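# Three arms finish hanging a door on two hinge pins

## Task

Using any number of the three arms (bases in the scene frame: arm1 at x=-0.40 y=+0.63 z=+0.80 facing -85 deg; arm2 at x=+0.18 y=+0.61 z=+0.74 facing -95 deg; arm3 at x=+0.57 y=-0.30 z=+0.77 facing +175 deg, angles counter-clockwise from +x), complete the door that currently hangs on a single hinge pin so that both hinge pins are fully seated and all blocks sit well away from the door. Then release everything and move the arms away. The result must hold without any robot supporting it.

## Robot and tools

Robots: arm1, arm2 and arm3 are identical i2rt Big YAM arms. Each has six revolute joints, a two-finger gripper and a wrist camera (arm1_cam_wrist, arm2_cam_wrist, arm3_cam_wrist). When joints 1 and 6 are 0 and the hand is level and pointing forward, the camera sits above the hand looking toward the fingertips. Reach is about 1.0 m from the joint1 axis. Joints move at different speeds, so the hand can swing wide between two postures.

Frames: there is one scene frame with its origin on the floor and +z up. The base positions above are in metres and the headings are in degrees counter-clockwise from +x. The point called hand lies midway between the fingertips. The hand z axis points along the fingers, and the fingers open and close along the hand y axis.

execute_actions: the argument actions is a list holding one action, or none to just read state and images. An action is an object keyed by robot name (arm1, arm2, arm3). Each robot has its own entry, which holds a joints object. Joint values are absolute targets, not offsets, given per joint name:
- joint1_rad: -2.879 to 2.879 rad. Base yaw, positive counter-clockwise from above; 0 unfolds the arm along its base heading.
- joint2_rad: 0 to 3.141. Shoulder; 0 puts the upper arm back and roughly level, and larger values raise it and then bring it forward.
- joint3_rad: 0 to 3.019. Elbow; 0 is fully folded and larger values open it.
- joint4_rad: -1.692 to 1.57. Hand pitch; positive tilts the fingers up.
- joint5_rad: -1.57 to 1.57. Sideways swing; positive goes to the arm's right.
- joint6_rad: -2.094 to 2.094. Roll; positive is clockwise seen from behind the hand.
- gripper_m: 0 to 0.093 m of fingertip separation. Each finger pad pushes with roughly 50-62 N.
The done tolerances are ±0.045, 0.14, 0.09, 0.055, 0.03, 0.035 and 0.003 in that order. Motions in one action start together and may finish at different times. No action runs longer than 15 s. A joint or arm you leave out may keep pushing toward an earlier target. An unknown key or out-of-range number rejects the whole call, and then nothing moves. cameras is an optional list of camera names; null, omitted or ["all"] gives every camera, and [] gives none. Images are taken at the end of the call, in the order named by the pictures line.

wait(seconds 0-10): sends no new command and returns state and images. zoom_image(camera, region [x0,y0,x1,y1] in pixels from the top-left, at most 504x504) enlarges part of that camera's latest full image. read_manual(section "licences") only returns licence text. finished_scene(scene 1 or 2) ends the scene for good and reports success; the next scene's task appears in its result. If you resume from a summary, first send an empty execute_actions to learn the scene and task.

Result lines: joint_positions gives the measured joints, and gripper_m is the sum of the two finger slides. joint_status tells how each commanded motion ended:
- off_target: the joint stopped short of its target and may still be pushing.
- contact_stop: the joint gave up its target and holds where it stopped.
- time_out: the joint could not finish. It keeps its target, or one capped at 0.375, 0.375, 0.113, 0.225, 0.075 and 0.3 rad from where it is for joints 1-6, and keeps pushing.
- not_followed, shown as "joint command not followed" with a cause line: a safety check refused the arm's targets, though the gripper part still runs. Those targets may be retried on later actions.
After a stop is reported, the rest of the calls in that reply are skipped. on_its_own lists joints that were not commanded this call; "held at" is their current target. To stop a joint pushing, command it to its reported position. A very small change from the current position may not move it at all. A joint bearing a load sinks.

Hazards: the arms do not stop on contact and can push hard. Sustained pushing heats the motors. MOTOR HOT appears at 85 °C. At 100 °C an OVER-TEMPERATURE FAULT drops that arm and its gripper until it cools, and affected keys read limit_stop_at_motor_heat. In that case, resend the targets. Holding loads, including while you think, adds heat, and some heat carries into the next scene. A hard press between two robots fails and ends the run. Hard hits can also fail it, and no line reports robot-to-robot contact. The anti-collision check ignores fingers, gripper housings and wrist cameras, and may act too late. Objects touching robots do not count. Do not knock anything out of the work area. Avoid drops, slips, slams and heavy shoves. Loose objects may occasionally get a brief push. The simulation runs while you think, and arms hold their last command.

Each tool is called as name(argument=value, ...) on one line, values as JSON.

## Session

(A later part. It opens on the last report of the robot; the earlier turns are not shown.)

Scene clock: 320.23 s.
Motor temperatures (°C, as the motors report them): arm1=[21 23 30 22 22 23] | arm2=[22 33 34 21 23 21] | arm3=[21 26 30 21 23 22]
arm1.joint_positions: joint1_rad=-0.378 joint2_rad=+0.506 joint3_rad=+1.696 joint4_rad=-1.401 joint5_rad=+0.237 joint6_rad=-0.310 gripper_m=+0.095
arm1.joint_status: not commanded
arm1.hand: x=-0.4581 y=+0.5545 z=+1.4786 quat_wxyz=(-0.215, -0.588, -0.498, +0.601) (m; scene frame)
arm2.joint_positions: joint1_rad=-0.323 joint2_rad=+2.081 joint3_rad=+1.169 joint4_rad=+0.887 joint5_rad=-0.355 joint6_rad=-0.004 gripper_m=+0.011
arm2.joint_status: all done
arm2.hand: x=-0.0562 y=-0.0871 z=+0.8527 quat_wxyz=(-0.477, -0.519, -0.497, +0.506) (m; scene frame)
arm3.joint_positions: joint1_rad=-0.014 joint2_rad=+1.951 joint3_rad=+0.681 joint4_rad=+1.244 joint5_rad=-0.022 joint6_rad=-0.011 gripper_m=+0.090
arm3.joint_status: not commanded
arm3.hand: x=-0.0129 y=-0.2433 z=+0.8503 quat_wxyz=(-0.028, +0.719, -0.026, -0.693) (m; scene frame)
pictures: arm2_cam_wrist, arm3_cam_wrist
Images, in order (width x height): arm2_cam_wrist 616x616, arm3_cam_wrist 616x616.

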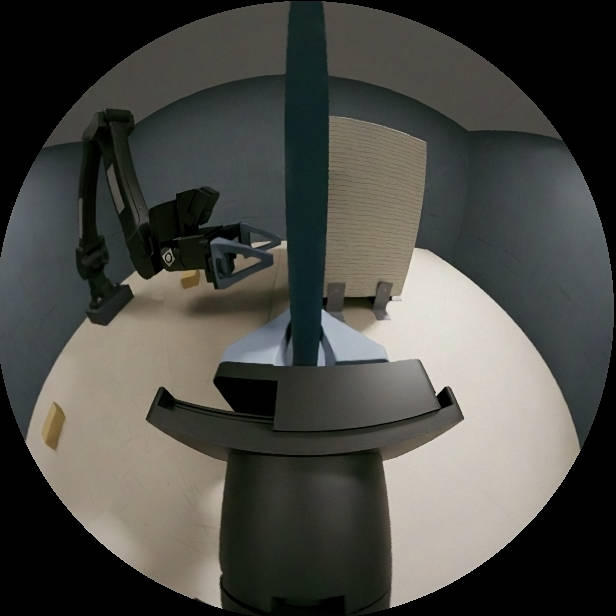

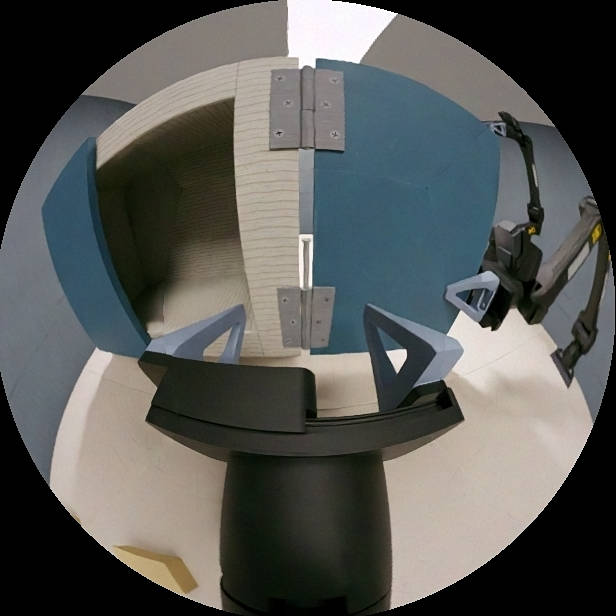

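The pin started dropping. Easing the side load now.

execute_actions(actions=[{"arm2":{"joints":{"joint5_rad":-0.385,"joint2_rad":2.03}}}], cameras=["arm3_cam_wrist"])

zoom_image(camera="arm3_cam_wrist", region=[260,200,350,350])

Scene clock: 322.53 s.
Motor temperatures (°C, as the motors report them): arm1=[21 23 30 22 22 23] | arm2=[22 33 34 21 23 21] | arm3=[21 26 30 21 23 22]
arm1.joint_positions: joint1_rad=-0.378 joint2_rad=+0.506 joint3_rad=+1.696 joint4_rad=-1.401 joint5_rad=+0.237 joint6_rad=-0.310 gripper_m=+0.095
arm1.joint_status: not commanded
arm1.hand: x=-0.4581 y=+0.5545 z=+1.4786 quat_wxyz=(-0.215, -0.588, -0.498, +0.601) (m; scene frame)
arm2.joint_positions: joint1_rad=-0.326 joint2_rad=+2.080 joint3_rad=+1.169 joint4_rad=+0.884 joint5_rad=-0.374 joint6_rad=-0.004 gripper_m=+0.011
arm2.joint_status: all done
arm2.hand: x=-0.0548 y=-0.0866 z=+0.8525 quat_wxyz=(-0.481, -0.516, -0.501, +0.502) (m; scene frame)
arm3.joint_positions: joint1_rad=-0.014 joint2_rad=+1.951 joint3_rad=+0.681 joint4_rad=+1.244 joint5_rad=-0.022 joint6_rad=-0.011 gripper_m=+0.090
arm3.joint_status: not commanded
arm3.hand: x=-0.0129 y=-0.2433 z=+0.8503 quat_wxyz=(-0.028, +0.719, -0.026, -0.693) (m; scene frame)
pictures: arm3_cam_wrist
Images, in order (width x height): arm3_cam_wrist 616x616.

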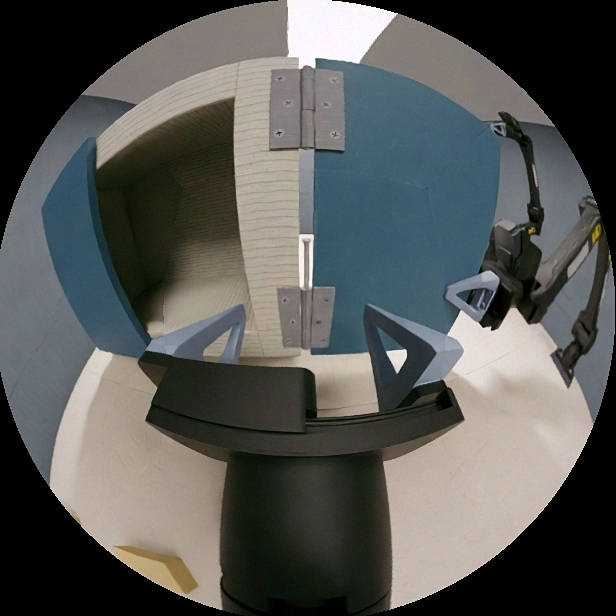

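Region (260, 200, 350, 350) of arm3_cam_wrist's 616x616 image, scaled by 3.360, with more detail than that image has; it fills the left 302 columns of this view, and the rest is white.

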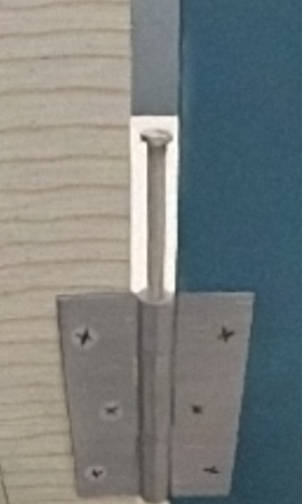

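execute_actions(actions=[{"arm2":{"joints":{"joint5_rad":-0.33,"joint2_rad":2.05}},"arm3":{"joints":{"gripper_m":0.0,"joint2_rad":1.72,"joint3_rad":0.72,"joint4_rad":0.93}}}], cameras=[])

execute_actions(actions=[{"arm2":{"joints":{"joint5_rad":-0.365}},"arm3":{"joints":{"joint3_rad":0.82,"joint2_rad":1.75}}}], cameras=["arm3_cam_wrist"])

Scene clock: 331.33 s.
Motor temperatures (°C, as the motors report them): arm1=[21 23 30 22 22 23] | arm2=[22 34 34 21 23 21] | arm3=[21 26 30 21 23 22]
arm1.joint_positions: joint1_rad=-0.378 joint2_rad=+0.506 joint3_rad=+1.696 joint4_rad=-1.401 joint5_rad=+0.237 joint6_rad=-0.310 gripper_m=+0.095
arm1.joint_status: not commanded
arm1.hand: x=-0.4581 y=+0.5545 z=+1.4786 quat_wxyz=(-0.215, -0.588, -0.498, +0.601) (m; scene frame)
arm2.joint_positions: joint1_rad=-0.322 joint2_rad=+2.080 joint3_rad=+1.169 joint4_rad=+0.884 joint5_rad=-0.355 joint6_rad=-0.004 gripper_m=+0.011
arm2.joint_status: all done
arm2.hand: x=-0.0560 y=-0.0872 z=+0.8525 quat_wxyz=(-0.477, -0.520, -0.497, +0.506) (m; scene frame)
arm3.joint_positions: joint1_rad=-0.014 joint2_rad=+1.722 joint3_rad=+0.685 joint4_rad=+0.941 joint5_rad=-0.022 joint6_rad=-0.011 gripper_m=+0.001
arm3.joint_status: all done
arm3.hand: x=-0.0141 y=-0.2428 z=+0.9070 quat_wxyz=(-0.026, +0.743, -0.027, -0.668) (m; scene frame)
pictures: none
No camera images: the call's "cameras" was empty. Leave "cameras" out to get every camera's image.

Scene clock: 332.13 s.
Motor temperatures (°C, as the motors report them): arm1=[21 23 30 22 22 23] | arm2=[22 34 34 21 23 21] | arm3=[21 26 30 21 23 22]
arm1.joint_positions: joint1_rad=-0.378 joint2_rad=+0.506 joint3_rad=+1.696 joint4_rad=-1.401 joint5_rad=+0.237 joint6_rad=-0.310 gripper_m=+0.095
arm1.joint_status: not commanded
arm1.hand: x=-0.4581 y=+0.5545 z=+1.4786 quat_wxyz=(-0.215, -0.588, -0.498, +0.601) (m; scene frame)
arm2.joint_positions: joint1_rad=-0.323 joint2_rad=+2.080 joint3_rad=+1.169 joint4_rad=+0.884 joint5_rad=-0.364 joint6_rad=-0.004 gripper_m=+0.011
arm2.joint_status: all done
arm2.hand: x=-0.0550 y=-0.0871 z=+0.8525 quat_wxyz=(-0.479, -0.518, -0.499, +0.504) (m; scene frame)
arm3.joint_positions: joint1_rad=-0.014 joint2_rad=+1.739 joint3_rad=+0.782 joint4_rad=+0.938 joint5_rad=-0.022 joint6_rad=-0.011 gripper_m=+0.001
arm3.joint_status: all done
arm3.hand: x=-0.0472 y=-0.2393 z=+0.9400 quat_wxyz=(-0.028, +0.717, -0.026, -0.696) (m; scene frame)
pictures: arm3_cam_wrist
Images, in order (width x height): arm3_cam_wrist 616x616.

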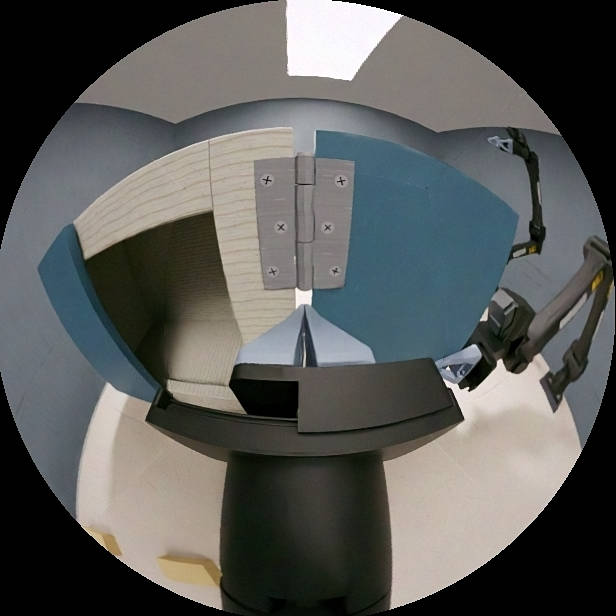

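execute_actions(actions=[{"arm3":{"joints":{"joint3_rad":0.79,"joint2_rad":1.86}}}], cameras=[])

Scene clock: 334.67 s.
Motor temperatures (°C, as the motors report them): arm1=[21 23 30 22 22 23] | arm2=[22 34 35 21 23 21] | arm3=[21 26 31 21 23 22]
arm1.joint_positions: joint1_rad=-0.378 joint2_rad=+0.506 joint3_rad=+1.696 joint4_rad=-1.401 joint5_rad=+0.237 joint6_rad=-0.310 gripper_m=+0.095
arm1.joint_status: not commanded
arm1.hand: x=-0.4581 y=+0.5545 z=+1.4786 quat_wxyz=(-0.215, -0.588, -0.498, +0.601) (m; scene frame)
arm2.joint_positions: joint1_rad=-0.323 joint2_rad=+2.080 joint3_rad=+1.169 joint4_rad=+0.884 joint5_rad=-0.364 joint6_rad=-0.004 gripper_m=+0.011
arm2.joint_status: not commanded
arm2.hand: x=-0.0550 y=-0.0871 z=+0.8525 quat_wxyz=(-0.479, -0.518, -0.499, +0.504) (m; scene frame)
arm3.joint_positions: joint1_rad=-0.014 joint2_rad=+1.847 joint3_rad=+0.782 joint4_rad=+0.938 joint5_rad=-0.022 joint6_rad=-0.011 gripper_m=+0.001
arm3.joint_status: all done
arm3.hand: x=-0.0479 y=-0.2397 z=+0.8751 quat_wxyz=(-0.026, +0.754, -0.028, -0.656) (m; scene frame)
pictures: none
No camera images: the call's "cameras" was empty. Leave "cameras" out to get every camera's image.

execute_actions(actions=[{"arm3":{"joints":{"joint2_rad":1.915}}}], cameras=["arm3_cam_wrist"])

Scene clock: 336.83 s.
Motor temperatures (°C, as the motors report them): arm1=[21 23 30 22 22 23] | arm2=[22 34 35 21 23 21] | arm3=[21 26 31 21 23 22]
arm1.joint_positions: joint1_rad=-0.378 joint2_rad=+0.506 joint3_rad=+1.696 joint4_rad=-1.401 joint5_rad=+0.237 joint6_rad=-0.310 gripper_m=+0.095
arm1.joint_status: not commanded
arm1.hand: x=-0.4581 y=+0.5545 z=+1.4786 quat_wxyz=(-0.215, -0.588, -0.498, +0.601) (m; scene frame)
arm2.joint_positions: joint1_rad=-0.323 joint2_rad=+2.080 joint3_rad=+1.169 joint4_rad=+0.884 joint5_rad=-0.364 joint6_rad=-0.005 gripper_m=+0.011
arm2.joint_status: not commanded
arm2.hand: x=-0.0550 y=-0.0871 z=+0.8525 quat_wxyz=(-0.479, -0.517, -0.499, +0.504) (m; scene frame)
arm3.joint_positions: joint1_rad=-0.014 joint2_rad=+1.852 joint3_rad=+0.782 joint4_rad=+0.944 joint5_rad=-0.022 joint6_rad=-0.011 gripper_m=+0.001
arm3.joint_status: all done
arm3.hand: x=-0.0479 y=-0.2397 z=+0.8736 quat_wxyz=(-0.026, +0.753, -0.028, -0.657) (m; scene frame)
pictures: arm3_cam_wrist
Images, in order (width x height): arm3_cam_wrist 616x616.

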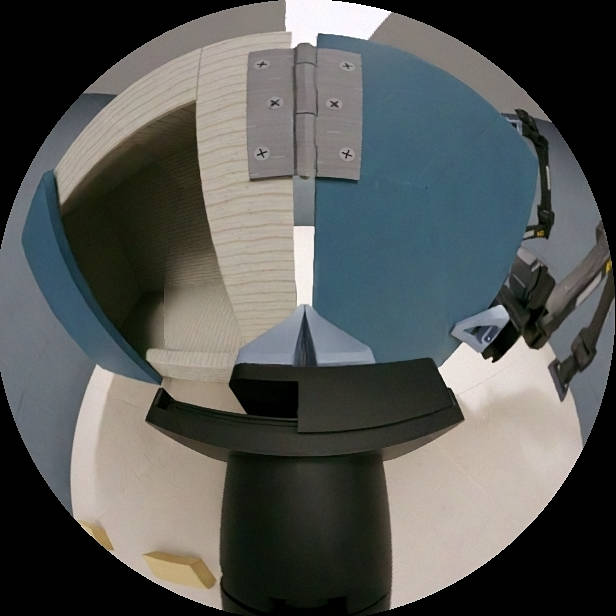

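execute_actions(actions=[{"arm3":{"joints":{"joint2_rad":1.89}},"arm2":{"joints":{"joint5_rad":-0.325,"joint1_rad":-0.30}}}], cameras=[])

execute_actions(actions=[{"arm2":{"joints":{"joint5_rad":-0.38,"joint1_rad":-0.33,"joint2_rad":2.02}}}], cameras=[])

Scene clock: 340.00 s.
Motor temperatures (°C, as the motors report them): arm1=[21 23 30 22 22 23] | arm2=[22 34 35 21 23 21] | arm3=[21 26 31 21 23 22]
arm1.joint_positions: joint1_rad=-0.378 joint2_rad=+0.506 joint3_rad=+1.696 joint4_rad=-1.401 joint5_rad=+0.237 joint6_rad=-0.310 gripper_m=+0.095
arm1.joint_status: not commanded
arm1.hand: x=-0.4581 y=+0.5545 z=+1.4786 quat_wxyz=(-0.215, -0.588, -0.498, +0.601) (m; scene frame)
arm2.joint_positions: joint1_rad=-0.321 joint2_rad=+2.079 joint3_rad=+1.168 joint4_rad=+0.884 joint5_rad=-0.350 joint6_rad=-0.005 gripper_m=+0.011
arm2.joint_status: all done
arm2.hand: x=-0.0554 y=-0.0873 z=+0.8525 quat_wxyz=(-0.476, -0.520, -0.497, +0.507) (m; scene frame)
arm3.joint_positions: joint1_rad=-0.014 joint2_rad=+1.852 joint3_rad=+0.782 joint4_rad=+0.944 joint5_rad=-0.022 joint6_rad=-0.011 gripper_m=+0.001
arm3.joint_status: all done
arm3.hand: x=-0.0479 y=-0.2397 z=+0.8736 quat_wxyz=(-0.026, +0.753, -0.028, -0.657) (m; scene frame)
pictures: none
No camera images: the call's "cameras" was empty. Leave "cameras" out to get every camera's image.

Scene clock: 340.57 s.
Motor temperatures (°C, as the motors report them): arm1=[21 23 30 22 22 23] | arm2=[22 34 35 21 23 21] | arm3=[21 26 31 21 23 22]
arm1.joint_positions: joint1_rad=-0.378 joint2_rad=+0.506 joint3_rad=+1.696 joint4_rad=-1.401 joint5_rad=+0.237 joint6_rad=-0.310 gripper_m=+0.095
arm1.joint_status: not commanded
arm1.hand: x=-0.4581 y=+0.5545 z=+1.4786 quat_wxyz=(-0.215, -0.588, -0.498, +0.601) (m; scene frame)
arm2.joint_positions: joint1_rad=-0.326 joint2_rad=+2.078 joint3_rad=+1.168 joint4_rad=+0.880 joint5_rad=-0.373 joint6_rad=-0.005 gripper_m=+0.011
arm2.joint_status: all done
arm2.hand: x=-0.0552 y=-0.0862 z=+0.8527 quat_wxyz=(-0.480, -0.517, -0.501, +0.501) (m; scene frame)
arm3.joint_positions: joint1_rad=-0.014 joint2_rad=+1.857 joint3_rad=+0.782 joint4_rad=+0.944 joint5_rad=-0.022 joint6_rad=-0.011 gripper_m=+0.001
arm3.joint_status: not commanded
arm3.hand: x=-0.0478 y=-0.2397 z=+0.8704 quat_wxyz=(-0.026, +0.755, -0.028, -0.655) (m; scene frame)
pictures: none
No camera images: the call's "cameras" was empty. Leave "cameras" out to get every camera's image.

Moving again; press on.

execute_actions(actions=[{"arm3":{"joints":{"joint2_rad":1.93,"joint4_rad":0.92}},"arm2":{"joints":{"joint5_rad":-0.365,"joint2_rad":2.045}}}], cameras=[])

Scene clock: 345.07 s.
Motor temperatures (°C, as the motors report them): arm1=[21 23 30 22 22 23] | arm2=[22 34 35 21 22 21] | arm3=[21 26 31 21 23 22]
arm1.joint_positions: joint1_rad=-0.378 joint2_rad=+0.506 joint3_rad=+1.696 joint4_rad=-1.401 joint5_rad=+0.237 joint6_rad=-0.310 gripper_m=+0.095
arm1.joint_status: not commanded
arm1.hand: x=-0.4581 y=+0.5545 z=+1.4786 quat_wxyz=(-0.215, -0.588, -0.498, +0.601) (m; scene frame)
arm2.joint_positions: joint1_rad=-0.326 joint2_rad=+2.078 joint3_rad=+1.168 joint4_rad=+0.880 joint5_rad=-0.371 joint6_rad=-0.005 gripper_m=+0.011
arm2.joint_status: all done
arm2.hand: x=-0.0555 y=-0.0862 z=+0.8527 quat_wxyz=(-0.479, -0.517, -0.501, +0.502) (m; scene frame)
arm3.joint_positions: joint1_rad=-0.014 joint2_rad=+1.859 joint3_rad=+0.782 joint4_rad=+0.944 joint5_rad=-0.022 joint6_rad=-0.011 gripper_m=+0.001
arm3.joint_status: all done
arm3.hand: x=-0.0477 y=-0.2397 z=+0.8695 quat_wxyz=(-0.025, +0.756, -0.028, -0.654) (m; scene frame)
pictures: none
No camera images: the call's "cameras" was empty. Leave "cameras" out to get every camera's image.

execute_actions(actions=[{"arm3":{"joints":{"joint2_rad":1.78,"joint3_rad":0.70}}}], cameras=[])

execute_actions(actions=[{"arm3":{"joints":{"gripper_m":0.07,"joint4_rad":1.05}}}], cameras=["arm3_cam_wrist"])

zoom_image(camera="arm3_cam_wrist", region=[260,230,350,370])

Scene clock: 349.20 s.
Motor temperatures (°C, as the motors report them): arm1=[21 23 30 22 22 23] | arm2=[22 34 35 21 22 21] | arm3=[21 26 31 21 23 22]
arm1.joint_positions: joint1_rad=-0.378 joint2_rad=+0.506 joint3_rad=+1.696 joint4_rad=-1.401 joint5_rad=+0.237 joint6_rad=-0.310 gripper_m=+0.095
arm1.joint_status: not commanded
arm1.hand: x=-0.4581 y=+0.5545 z=+1.4786 quat_wxyz=(-0.215, -0.588, -0.498, +0.601) (m; scene frame)
arm2.joint_positions: joint1_rad=-0.326 joint2_rad=+2.078 joint3_rad=+1.168 joint4_rad=+0.880 joint5_rad=-0.371 joint6_rad=-0.005 gripper_m=+0.011
arm2.joint_status: not commanded
arm2.hand: x=-0.0555 y=-0.0862 z=+0.8527 quat_wxyz=(-0.479, -0.517, -0.501, +0.502) (m; scene frame)
arm3.joint_positions: joint1_rad=-0.014 joint2_rad=+1.817 joint3_rad=+0.698 joint4_rad=+0.929 joint5_rad=-0.022 joint6_rad=-0.011 gripper_m=+0.001
arm3.joint_status: all done
arm3.hand: x=-0.0165 y=-0.2429 z=+0.8556 quat_wxyz=(-0.024, +0.774, -0.029, -0.632) (m; scene frame)
pictures: none
No camera images: the call's "cameras" was empty. Leave "cameras" out to get every camera's image.

Scene clock: 350.00 s.
Motor temperatures (°C, as the motors report them): arm1=[21 23 30 22 22 23] | arm2=[22 34 35 21 22 21] | arm3=[21 26 31 21 23 22]
arm1.joint_positions: joint1_rad=-0.378 joint2_rad=+0.506 joint3_rad=+1.696 joint4_rad=-1.401 joint5_rad=+0.237 joint6_rad=-0.310 gripper_m=+0.095
arm1.joint_status: not commanded
arm1.hand: x=-0.4581 y=+0.5545 z=+1.4786 quat_wxyz=(-0.215, -0.588, -0.498, +0.601) (m; scene frame)
arm2.joint_positions: joint1_rad=-0.326 joint2_rad=+2.078 joint3_rad=+1.168 joint4_rad=+0.880 joint5_rad=-0.371 joint6_rad=-0.005 gripper_m=+0.011
arm2.joint_status: not commanded
arm2.hand: x=-0.0555 y=-0.0862 z=+0.8527 quat_wxyz=(-0.479, -0.517, -0.501, +0.502) (m; scene frame)
arm3.joint_positions: joint1_rad=-0.014 joint2_rad=+1.815 joint3_rad=+0.698 joint4_rad=+1.024 joint5_rad=-0.022 joint6_rad=-0.011 gripper_m=+0.070
arm3.joint_status: all done
arm3.hand: x=-0.0201 y=-0.2424 z=+0.8797 quat_wxyz=(-0.026, +0.742, -0.027, -0.669) (m; scene frame)
pictures: arm3_cam_wrist
Images, in order (width x height): arm3_cam_wrist 616x616.

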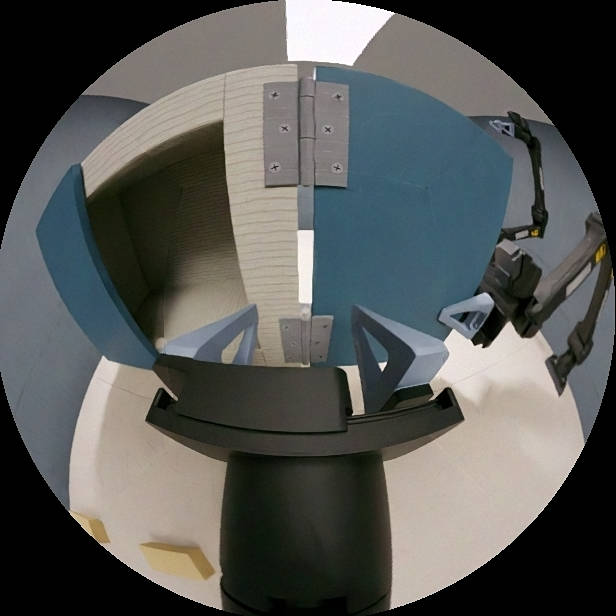

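Region (260, 230, 350, 370) of arm3_cam_wrist's 616x616 image, scaled by 3.600, with more detail than that image has; it fills the left 324 columns of this view, and the rest is white.

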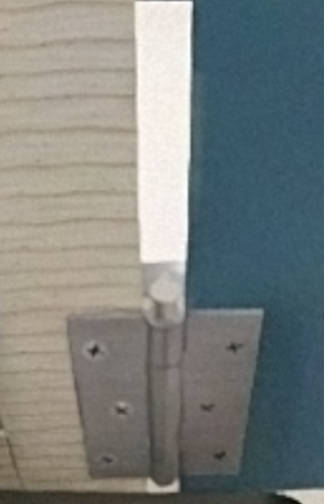

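execute_actions(actions=[{"arm2":{"joints":{"joint5_rad":-0.33,"joint1_rad":-0.305,"joint2_rad":2.07}}}], cameras=["arm3_cam_wrist"])

zoom_image(camera="arm3_cam_wrist", region=[260,230,350,370])

execute_actions(actions=[{"arm2":{"joints":{"joint5_rad":-0.39,"joint1_rad":-0.335,"joint2_rad":2.035}}}], cameras=["arm3_cam_wrist"])

zoom_image(camera="arm3_cam_wrist", region=[260,230,350,370])

Scene clock: 354.77 s.
Motor temperatures (°C, as the motors report them): arm1=[21 23 30 22 22 23] | arm2=[22 34 35 21 22 21] | arm3=[21 26 31 21 23 22]
arm1.joint_positions: joint1_rad=-0.378 joint2_rad=+0.506 joint3_rad=+1.696 joint4_rad=-1.401 joint5_rad=+0.237 joint6_rad=-0.310 gripper_m=+0.095
arm1.joint_status: not commanded
arm1.hand: x=-0.4581 y=+0.5545 z=+1.4786 quat_wxyz=(-0.215, -0.588, -0.498, +0.601) (m; scene frame)
arm2.joint_positions: joint1_rad=-0.320 joint2_rad=+2.078 joint3_rad=+1.168 joint4_rad=+0.880 joint5_rad=-0.351 joint6_rad=-0.005 gripper_m=+0.011
arm2.joint_status: all done
arm2.hand: x=-0.0549 y=-0.0874 z=+0.8527 quat_wxyz=(-0.476, -0.521, -0.497, +0.506) (m; scene frame)
arm3.joint_positions: joint1_rad=-0.014 joint2_rad=+1.815 joint3_rad=+0.698 joint4_rad=+1.024 joint5_rad=-0.022 joint6_rad=-0.011 gripper_m=+0.070
arm3.joint_status: not commanded
arm3.hand: x=-0.0201 y=-0.2424 z=+0.8797 quat_wxyz=(-0.026, +0.742, -0.027, -0.669) (m; scene frame)
pictures: arm3_cam_wrist
Images, in order (width x height): arm3_cam_wrist 616x616.

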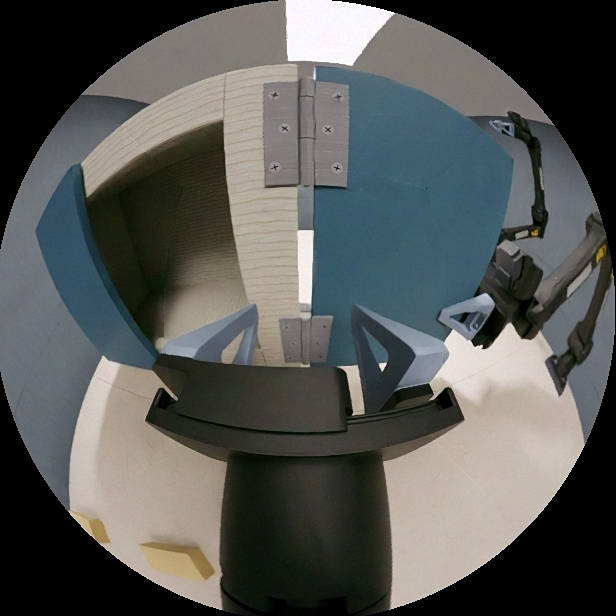

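Region (260, 230, 350, 370) of arm3_cam_wrist's 616x616 image, scaled by 3.600, with more detail than that image has; it fills the left 324 columns of this view, and the rest is white.

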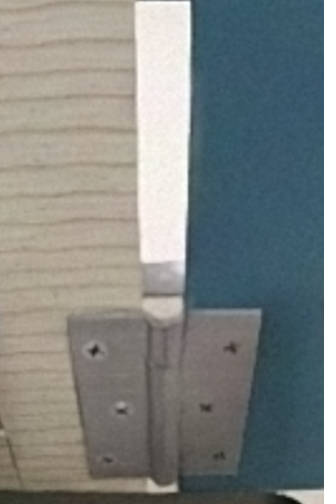

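Scene clock: 355.37 s.
Motor temperatures (°C, as the motors report them): arm1=[21 23 30 22 22 23] | arm2=[22 34 35 21 22 21] | arm3=[21 26 31 21 23 22]
arm1.joint_positions: joint1_rad=-0.378 joint2_rad=+0.506 joint3_rad=+1.696 joint4_rad=-1.401 joint5_rad=+0.237 joint6_rad=-0.310 gripper_m=+0.095
arm1.joint_status: not commanded
arm1.hand: x=-0.4581 y=+0.5545 z=+1.4786 quat_wxyz=(-0.215, -0.588, -0.498, +0.601) (m; scene frame)
arm2.joint_positions: joint1_rad=-0.327 joint2_rad=+2.078 joint3_rad=+1.168 joint4_rad=+0.879 joint5_rad=-0.378 joint6_rad=-0.005 gripper_m=+0.011
arm2.joint_status: all done
arm2.hand: x=-0.0552 y=-0.0859 z=+0.8525 quat_wxyz=(-0.480, -0.516, -0.502, +0.500) (m; scene frame)
arm3.joint_positions: joint1_rad=-0.014 joint2_rad=+1.815 joint3_rad=+0.698 joint4_rad=+1.024 joint5_rad=-0.022 joint6_rad=-0.011 gripper_m=+0.070
arm3.joint_status: not commanded
arm3.hand: x=-0.0201 y=-0.2424 z=+0.8797 quat_wxyz=(-0.026, +0.742, -0.027, -0.669) (m; scene frame)
pictures: arm3_cam_wrist
Images, in order (width x height): arm3_cam_wrist 616x616.

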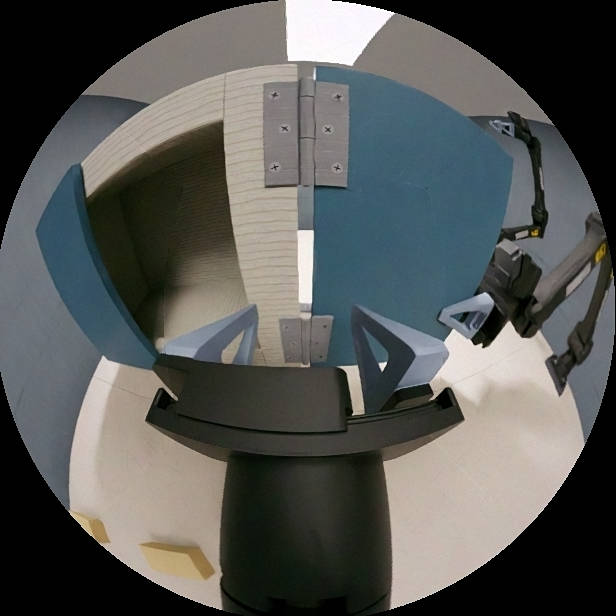

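Region (260, 230, 350, 370) of arm3_cam_wrist's 616x616 image, scaled by 3.600, with more detail than that image has; it fills the left 324 columns of this view, and the rest is white.

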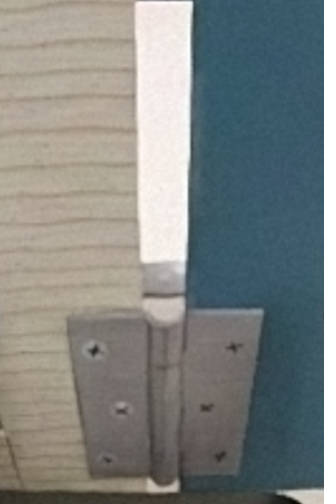

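execute_actions(actions=[{"arm2":{"joints":{"joint5_rad":-0.37,"joint1_rad":-0.327,"joint2_rad":2.085,"gripper_m":0.06}},"arm3":{"joints":{"joint2_rad":1.95,"joint3_rad":0.6,"joint4_rad":1.4}}}], cameras=["arm3_cam_wrist","arm2_cam_wrist"])

zoom_image(camera="arm3_cam_wrist", region=[270,240,345,350])

zoom_image(camera="arm3_cam_wrist", region=[260,50,355,180])

Scene clock: 360.20 s.
Motor temperatures (°C, as the motors report them): arm1=[21 23 30 22 22 23] | arm2=[22 34 35 21 22 21] | arm3=[21 26 31 21 23 22]
arm1.joint_positions: joint1_rad=-0.378 joint2_rad=+0.506 joint3_rad=+1.696 joint4_rad=-1.401 joint5_rad=+0.237 joint6_rad=-0.310 gripper_m=+0.095
arm1.joint_status: not commanded
arm1.hand: x=-0.4581 y=+0.5545 z=+1.4786 quat_wxyz=(-0.215, -0.588, -0.498, +0.601) (m; scene frame)
arm2.joint_positions: joint1_rad=-0.327 joint2_rad=+2.074 joint3_rad=+1.168 joint4_rad=+0.879 joint5_rad=-0.374 joint6_rad=-0.005 gripper_m=+0.060
arm2.joint_status: all done
arm2.hand: x=-0.0557 y=-0.0860 z=+0.8547 quat_wxyz=(-0.480, -0.516, -0.501, +0.502) (m; scene frame)
arm3.joint_positions: joint1_rad=-0.014 joint2_rad=+1.958 joint3_rad=+0.598 joint4_rad=+1.374 joint5_rad=-0.022 joint6_rad=-0.011 gripper_m=+0.070
arm3.joint_status: all done
arm3.hand: x=+0.0179 y=-0.2464 z=+0.8501 quat_wxyz=(-0.029, +0.706, -0.026, -0.708) (m; scene frame)
pictures: arm2_cam_wrist, arm3_cam_wrist
Images, in order (width x height): arm2_cam_wrist 616x616, arm3_cam_wrist 616x616.

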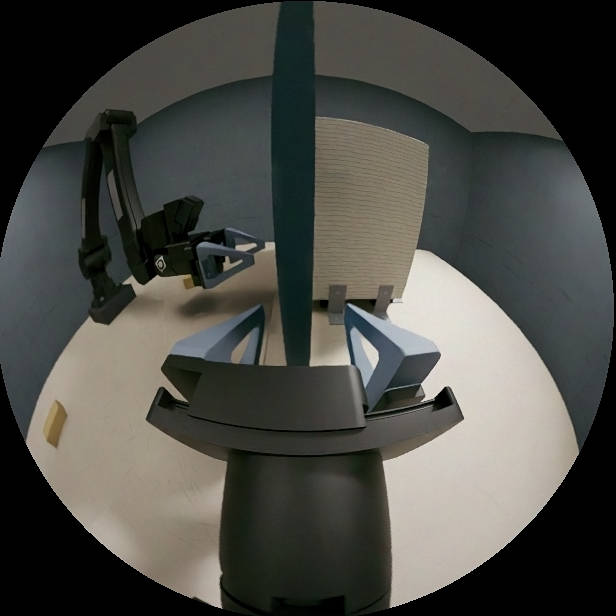

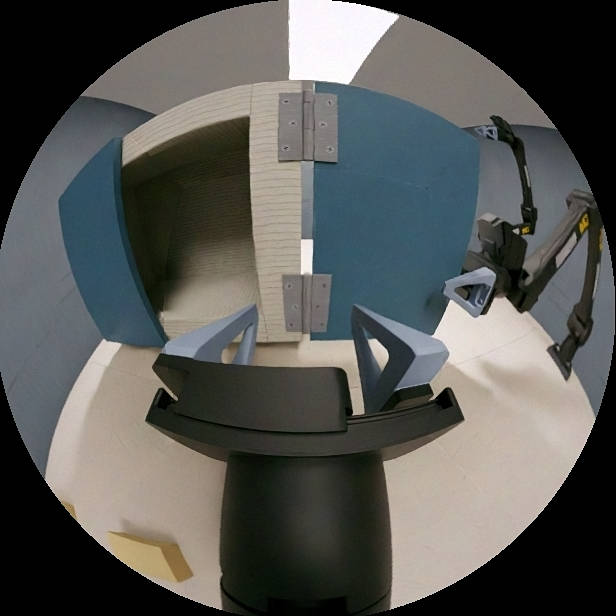

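Region (270, 240, 345, 350) of arm3_cam_wrist's 616x616 image, scaled by 4.582, with more detail than that image has; it fills the left 344 columns of this view, and the rest is white.

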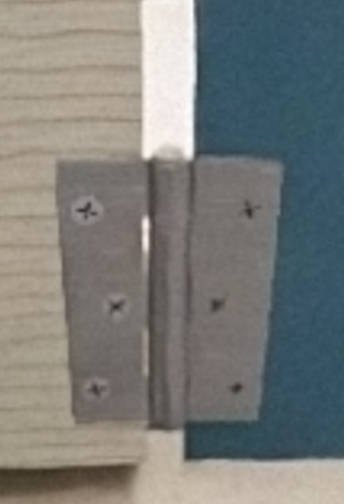

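Region (260, 50, 355, 180) of arm3_cam_wrist's 616x616 image, scaled by 3.877, with more detail than that image has; it fills the left 368 columns of this view, and the rest is white.

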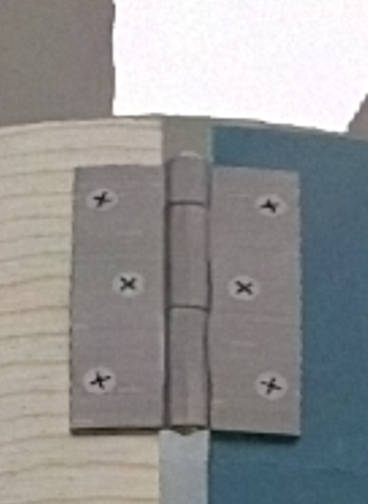

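execute_actions(actions=[{"arm2":{"joints":{"joint1_rad":-0.39,"joint2_rad":1.85,"joint3_rad":0.75,"joint4_rad":1.1,"joint5_rad":-0.47,"gripper_m":0.09}},"arm3":{"joints":{"joint2_rad":1.3,"joint3_rad":0.45,"joint4_rad":0.85}}}], cameras=["arm2_cam_wrist"])

execute_actions(actions=[{"arm2":{"joints":{"joint2_rad":1.2,"joint3_rad":0.5,"joint4_rad":0.6}},"arm3":{"joints":{"joint2_rad":0.9,"joint4_rad":0.4}}}])

Scene clock: 365.10 s.
Motor temperatures (°C, as the motors report them): arm1=[21 23 30 22 22 23] | arm2=[22 33 35 21 22 21] | arm3=[21 26 30 21 23 22]
arm1.joint_positions: joint1_rad=-0.378 joint2_rad=+0.506 joint3_rad=+1.696 joint4_rad=-1.401 joint5_rad=+0.237 joint6_rad=-0.310 gripper_m=+0.095
arm1.joint_status: not commanded
arm1.hand: x=-0.4581 y=+0.5545 z=+1.4786 quat_wxyz=(-0.215, -0.588, -0.498, +0.601) (m; scene frame)
arm2.joint_positions: joint1_rad=-0.397 joint2_rad=+1.849 joint3_rad=+0.752 joint4_rad=+1.086 joint5_rad=-0.466 joint6_rad=-0.005 gripper_m=+0.090
arm2.joint_status: all done
arm2.hand: x=-0.0261 y=+0.0500 z=+0.8670 quat_wxyz=(-0.488, -0.505, -0.504, +0.502) (m; scene frame)
arm3.joint_positions: joint1_rad=-0.014 joint2_rad=+1.311 joint3_rad=+0.446 joint4_rad=+0.861 joint5_rad=-0.022 joint6_rad=-0.011 gripper_m=+0.070
arm3.joint_status: all done
arm3.hand: x=+0.0858 y=-0.2523 z=+0.9878 quat_wxyz=(-0.029, +0.712, -0.026, -0.701) (m; scene frame)
pictures: arm2_cam_wrist
Images, in order (width x height): arm2_cam_wrist 616x616.

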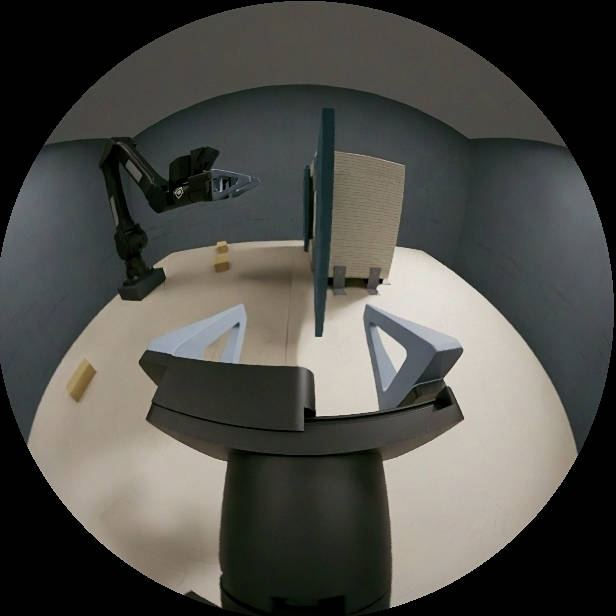

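Scene clock: 366.43 s.
Motor temperatures (°C, as the motors report them): arm1=[21 23 30 22 22 23] | arm2=[22 33 35 21 22 21] | arm3=[21 26 31 21 23 22]
arm1.joint_positions: joint1_rad=-0.378 joint2_rad=+0.506 joint3_rad=+1.696 joint4_rad=-1.401 joint5_rad=+0.237 joint6_rad=-0.310 gripper_m=+0.095
arm1.joint_status: not commanded
arm1.hand: x=-0.4581 y=+0.5545 z=+1.4786 quat_wxyz=(-0.215, -0.588, -0.498, +0.601) (m; scene frame)
arm2.joint_positions: joint1_rad=-0.397 joint2_rad=+1.193 joint3_rad=+0.505 joint4_rad=+0.617 joint5_rad=-0.466 joint6_rad=-0.005 gripper_m=+0.090
arm2.joint_status: all done
arm2.hand: x=+0.0335 y=+0.1604 z=+0.9827 quat_wxyz=(-0.481, -0.525, -0.510, +0.482) (m; scene frame)
arm3.joint_positions: joint1_rad=-0.014 joint2_rad=+0.899 joint3_rad=+0.446 joint4_rad=+0.411 joint5_rad=-0.022 joint6_rad=-0.011 gripper_m=+0.070
arm3.joint_status: all done
arm3.hand: x=+0.1402 y=-0.2572 z=+1.0579 quat_wxyz=(-0.028, +0.725, -0.027, -0.688) (m; scene frame)
pictures: arm1_cam_wrist, arm2_cam_wrist, arm3_cam_wrist
Images, in order (width x height): arm1_cam_wrist 616x616, arm2_cam_wrist 616x616, arm3_cam_wrist 616x616.

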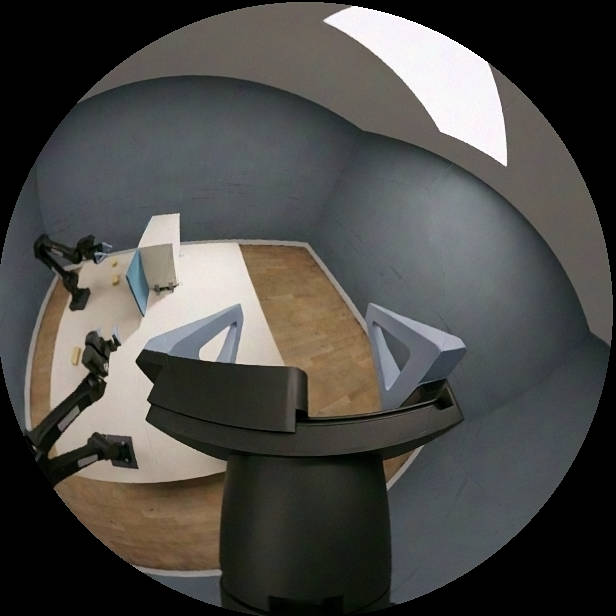

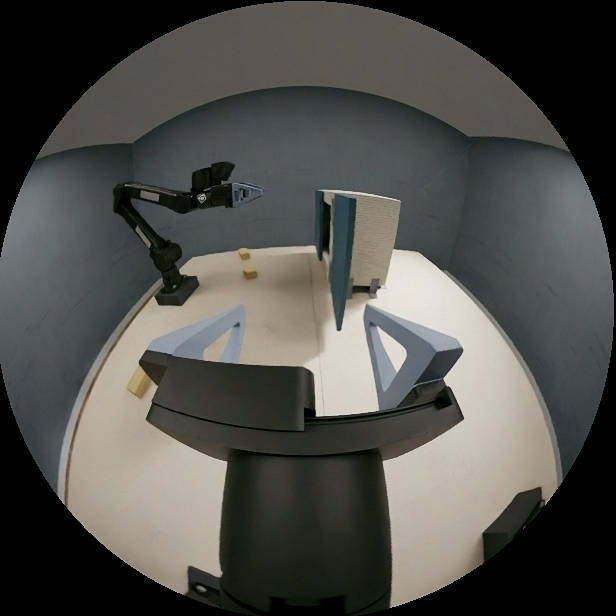

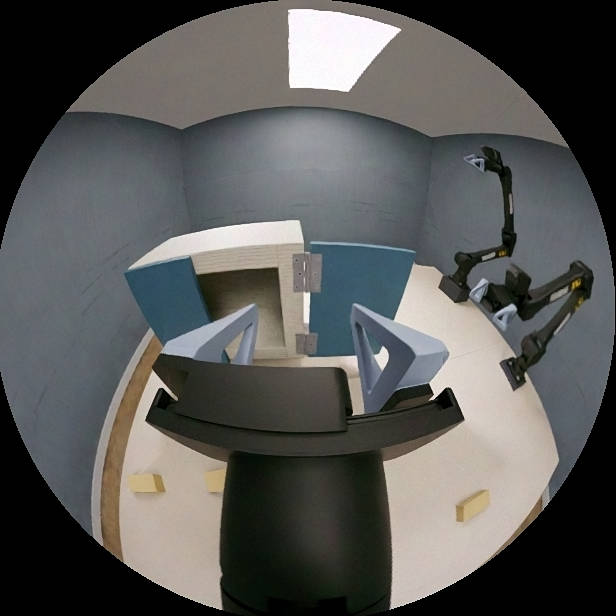

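finished_scene(scene=2)

The scene is finished: the task was done.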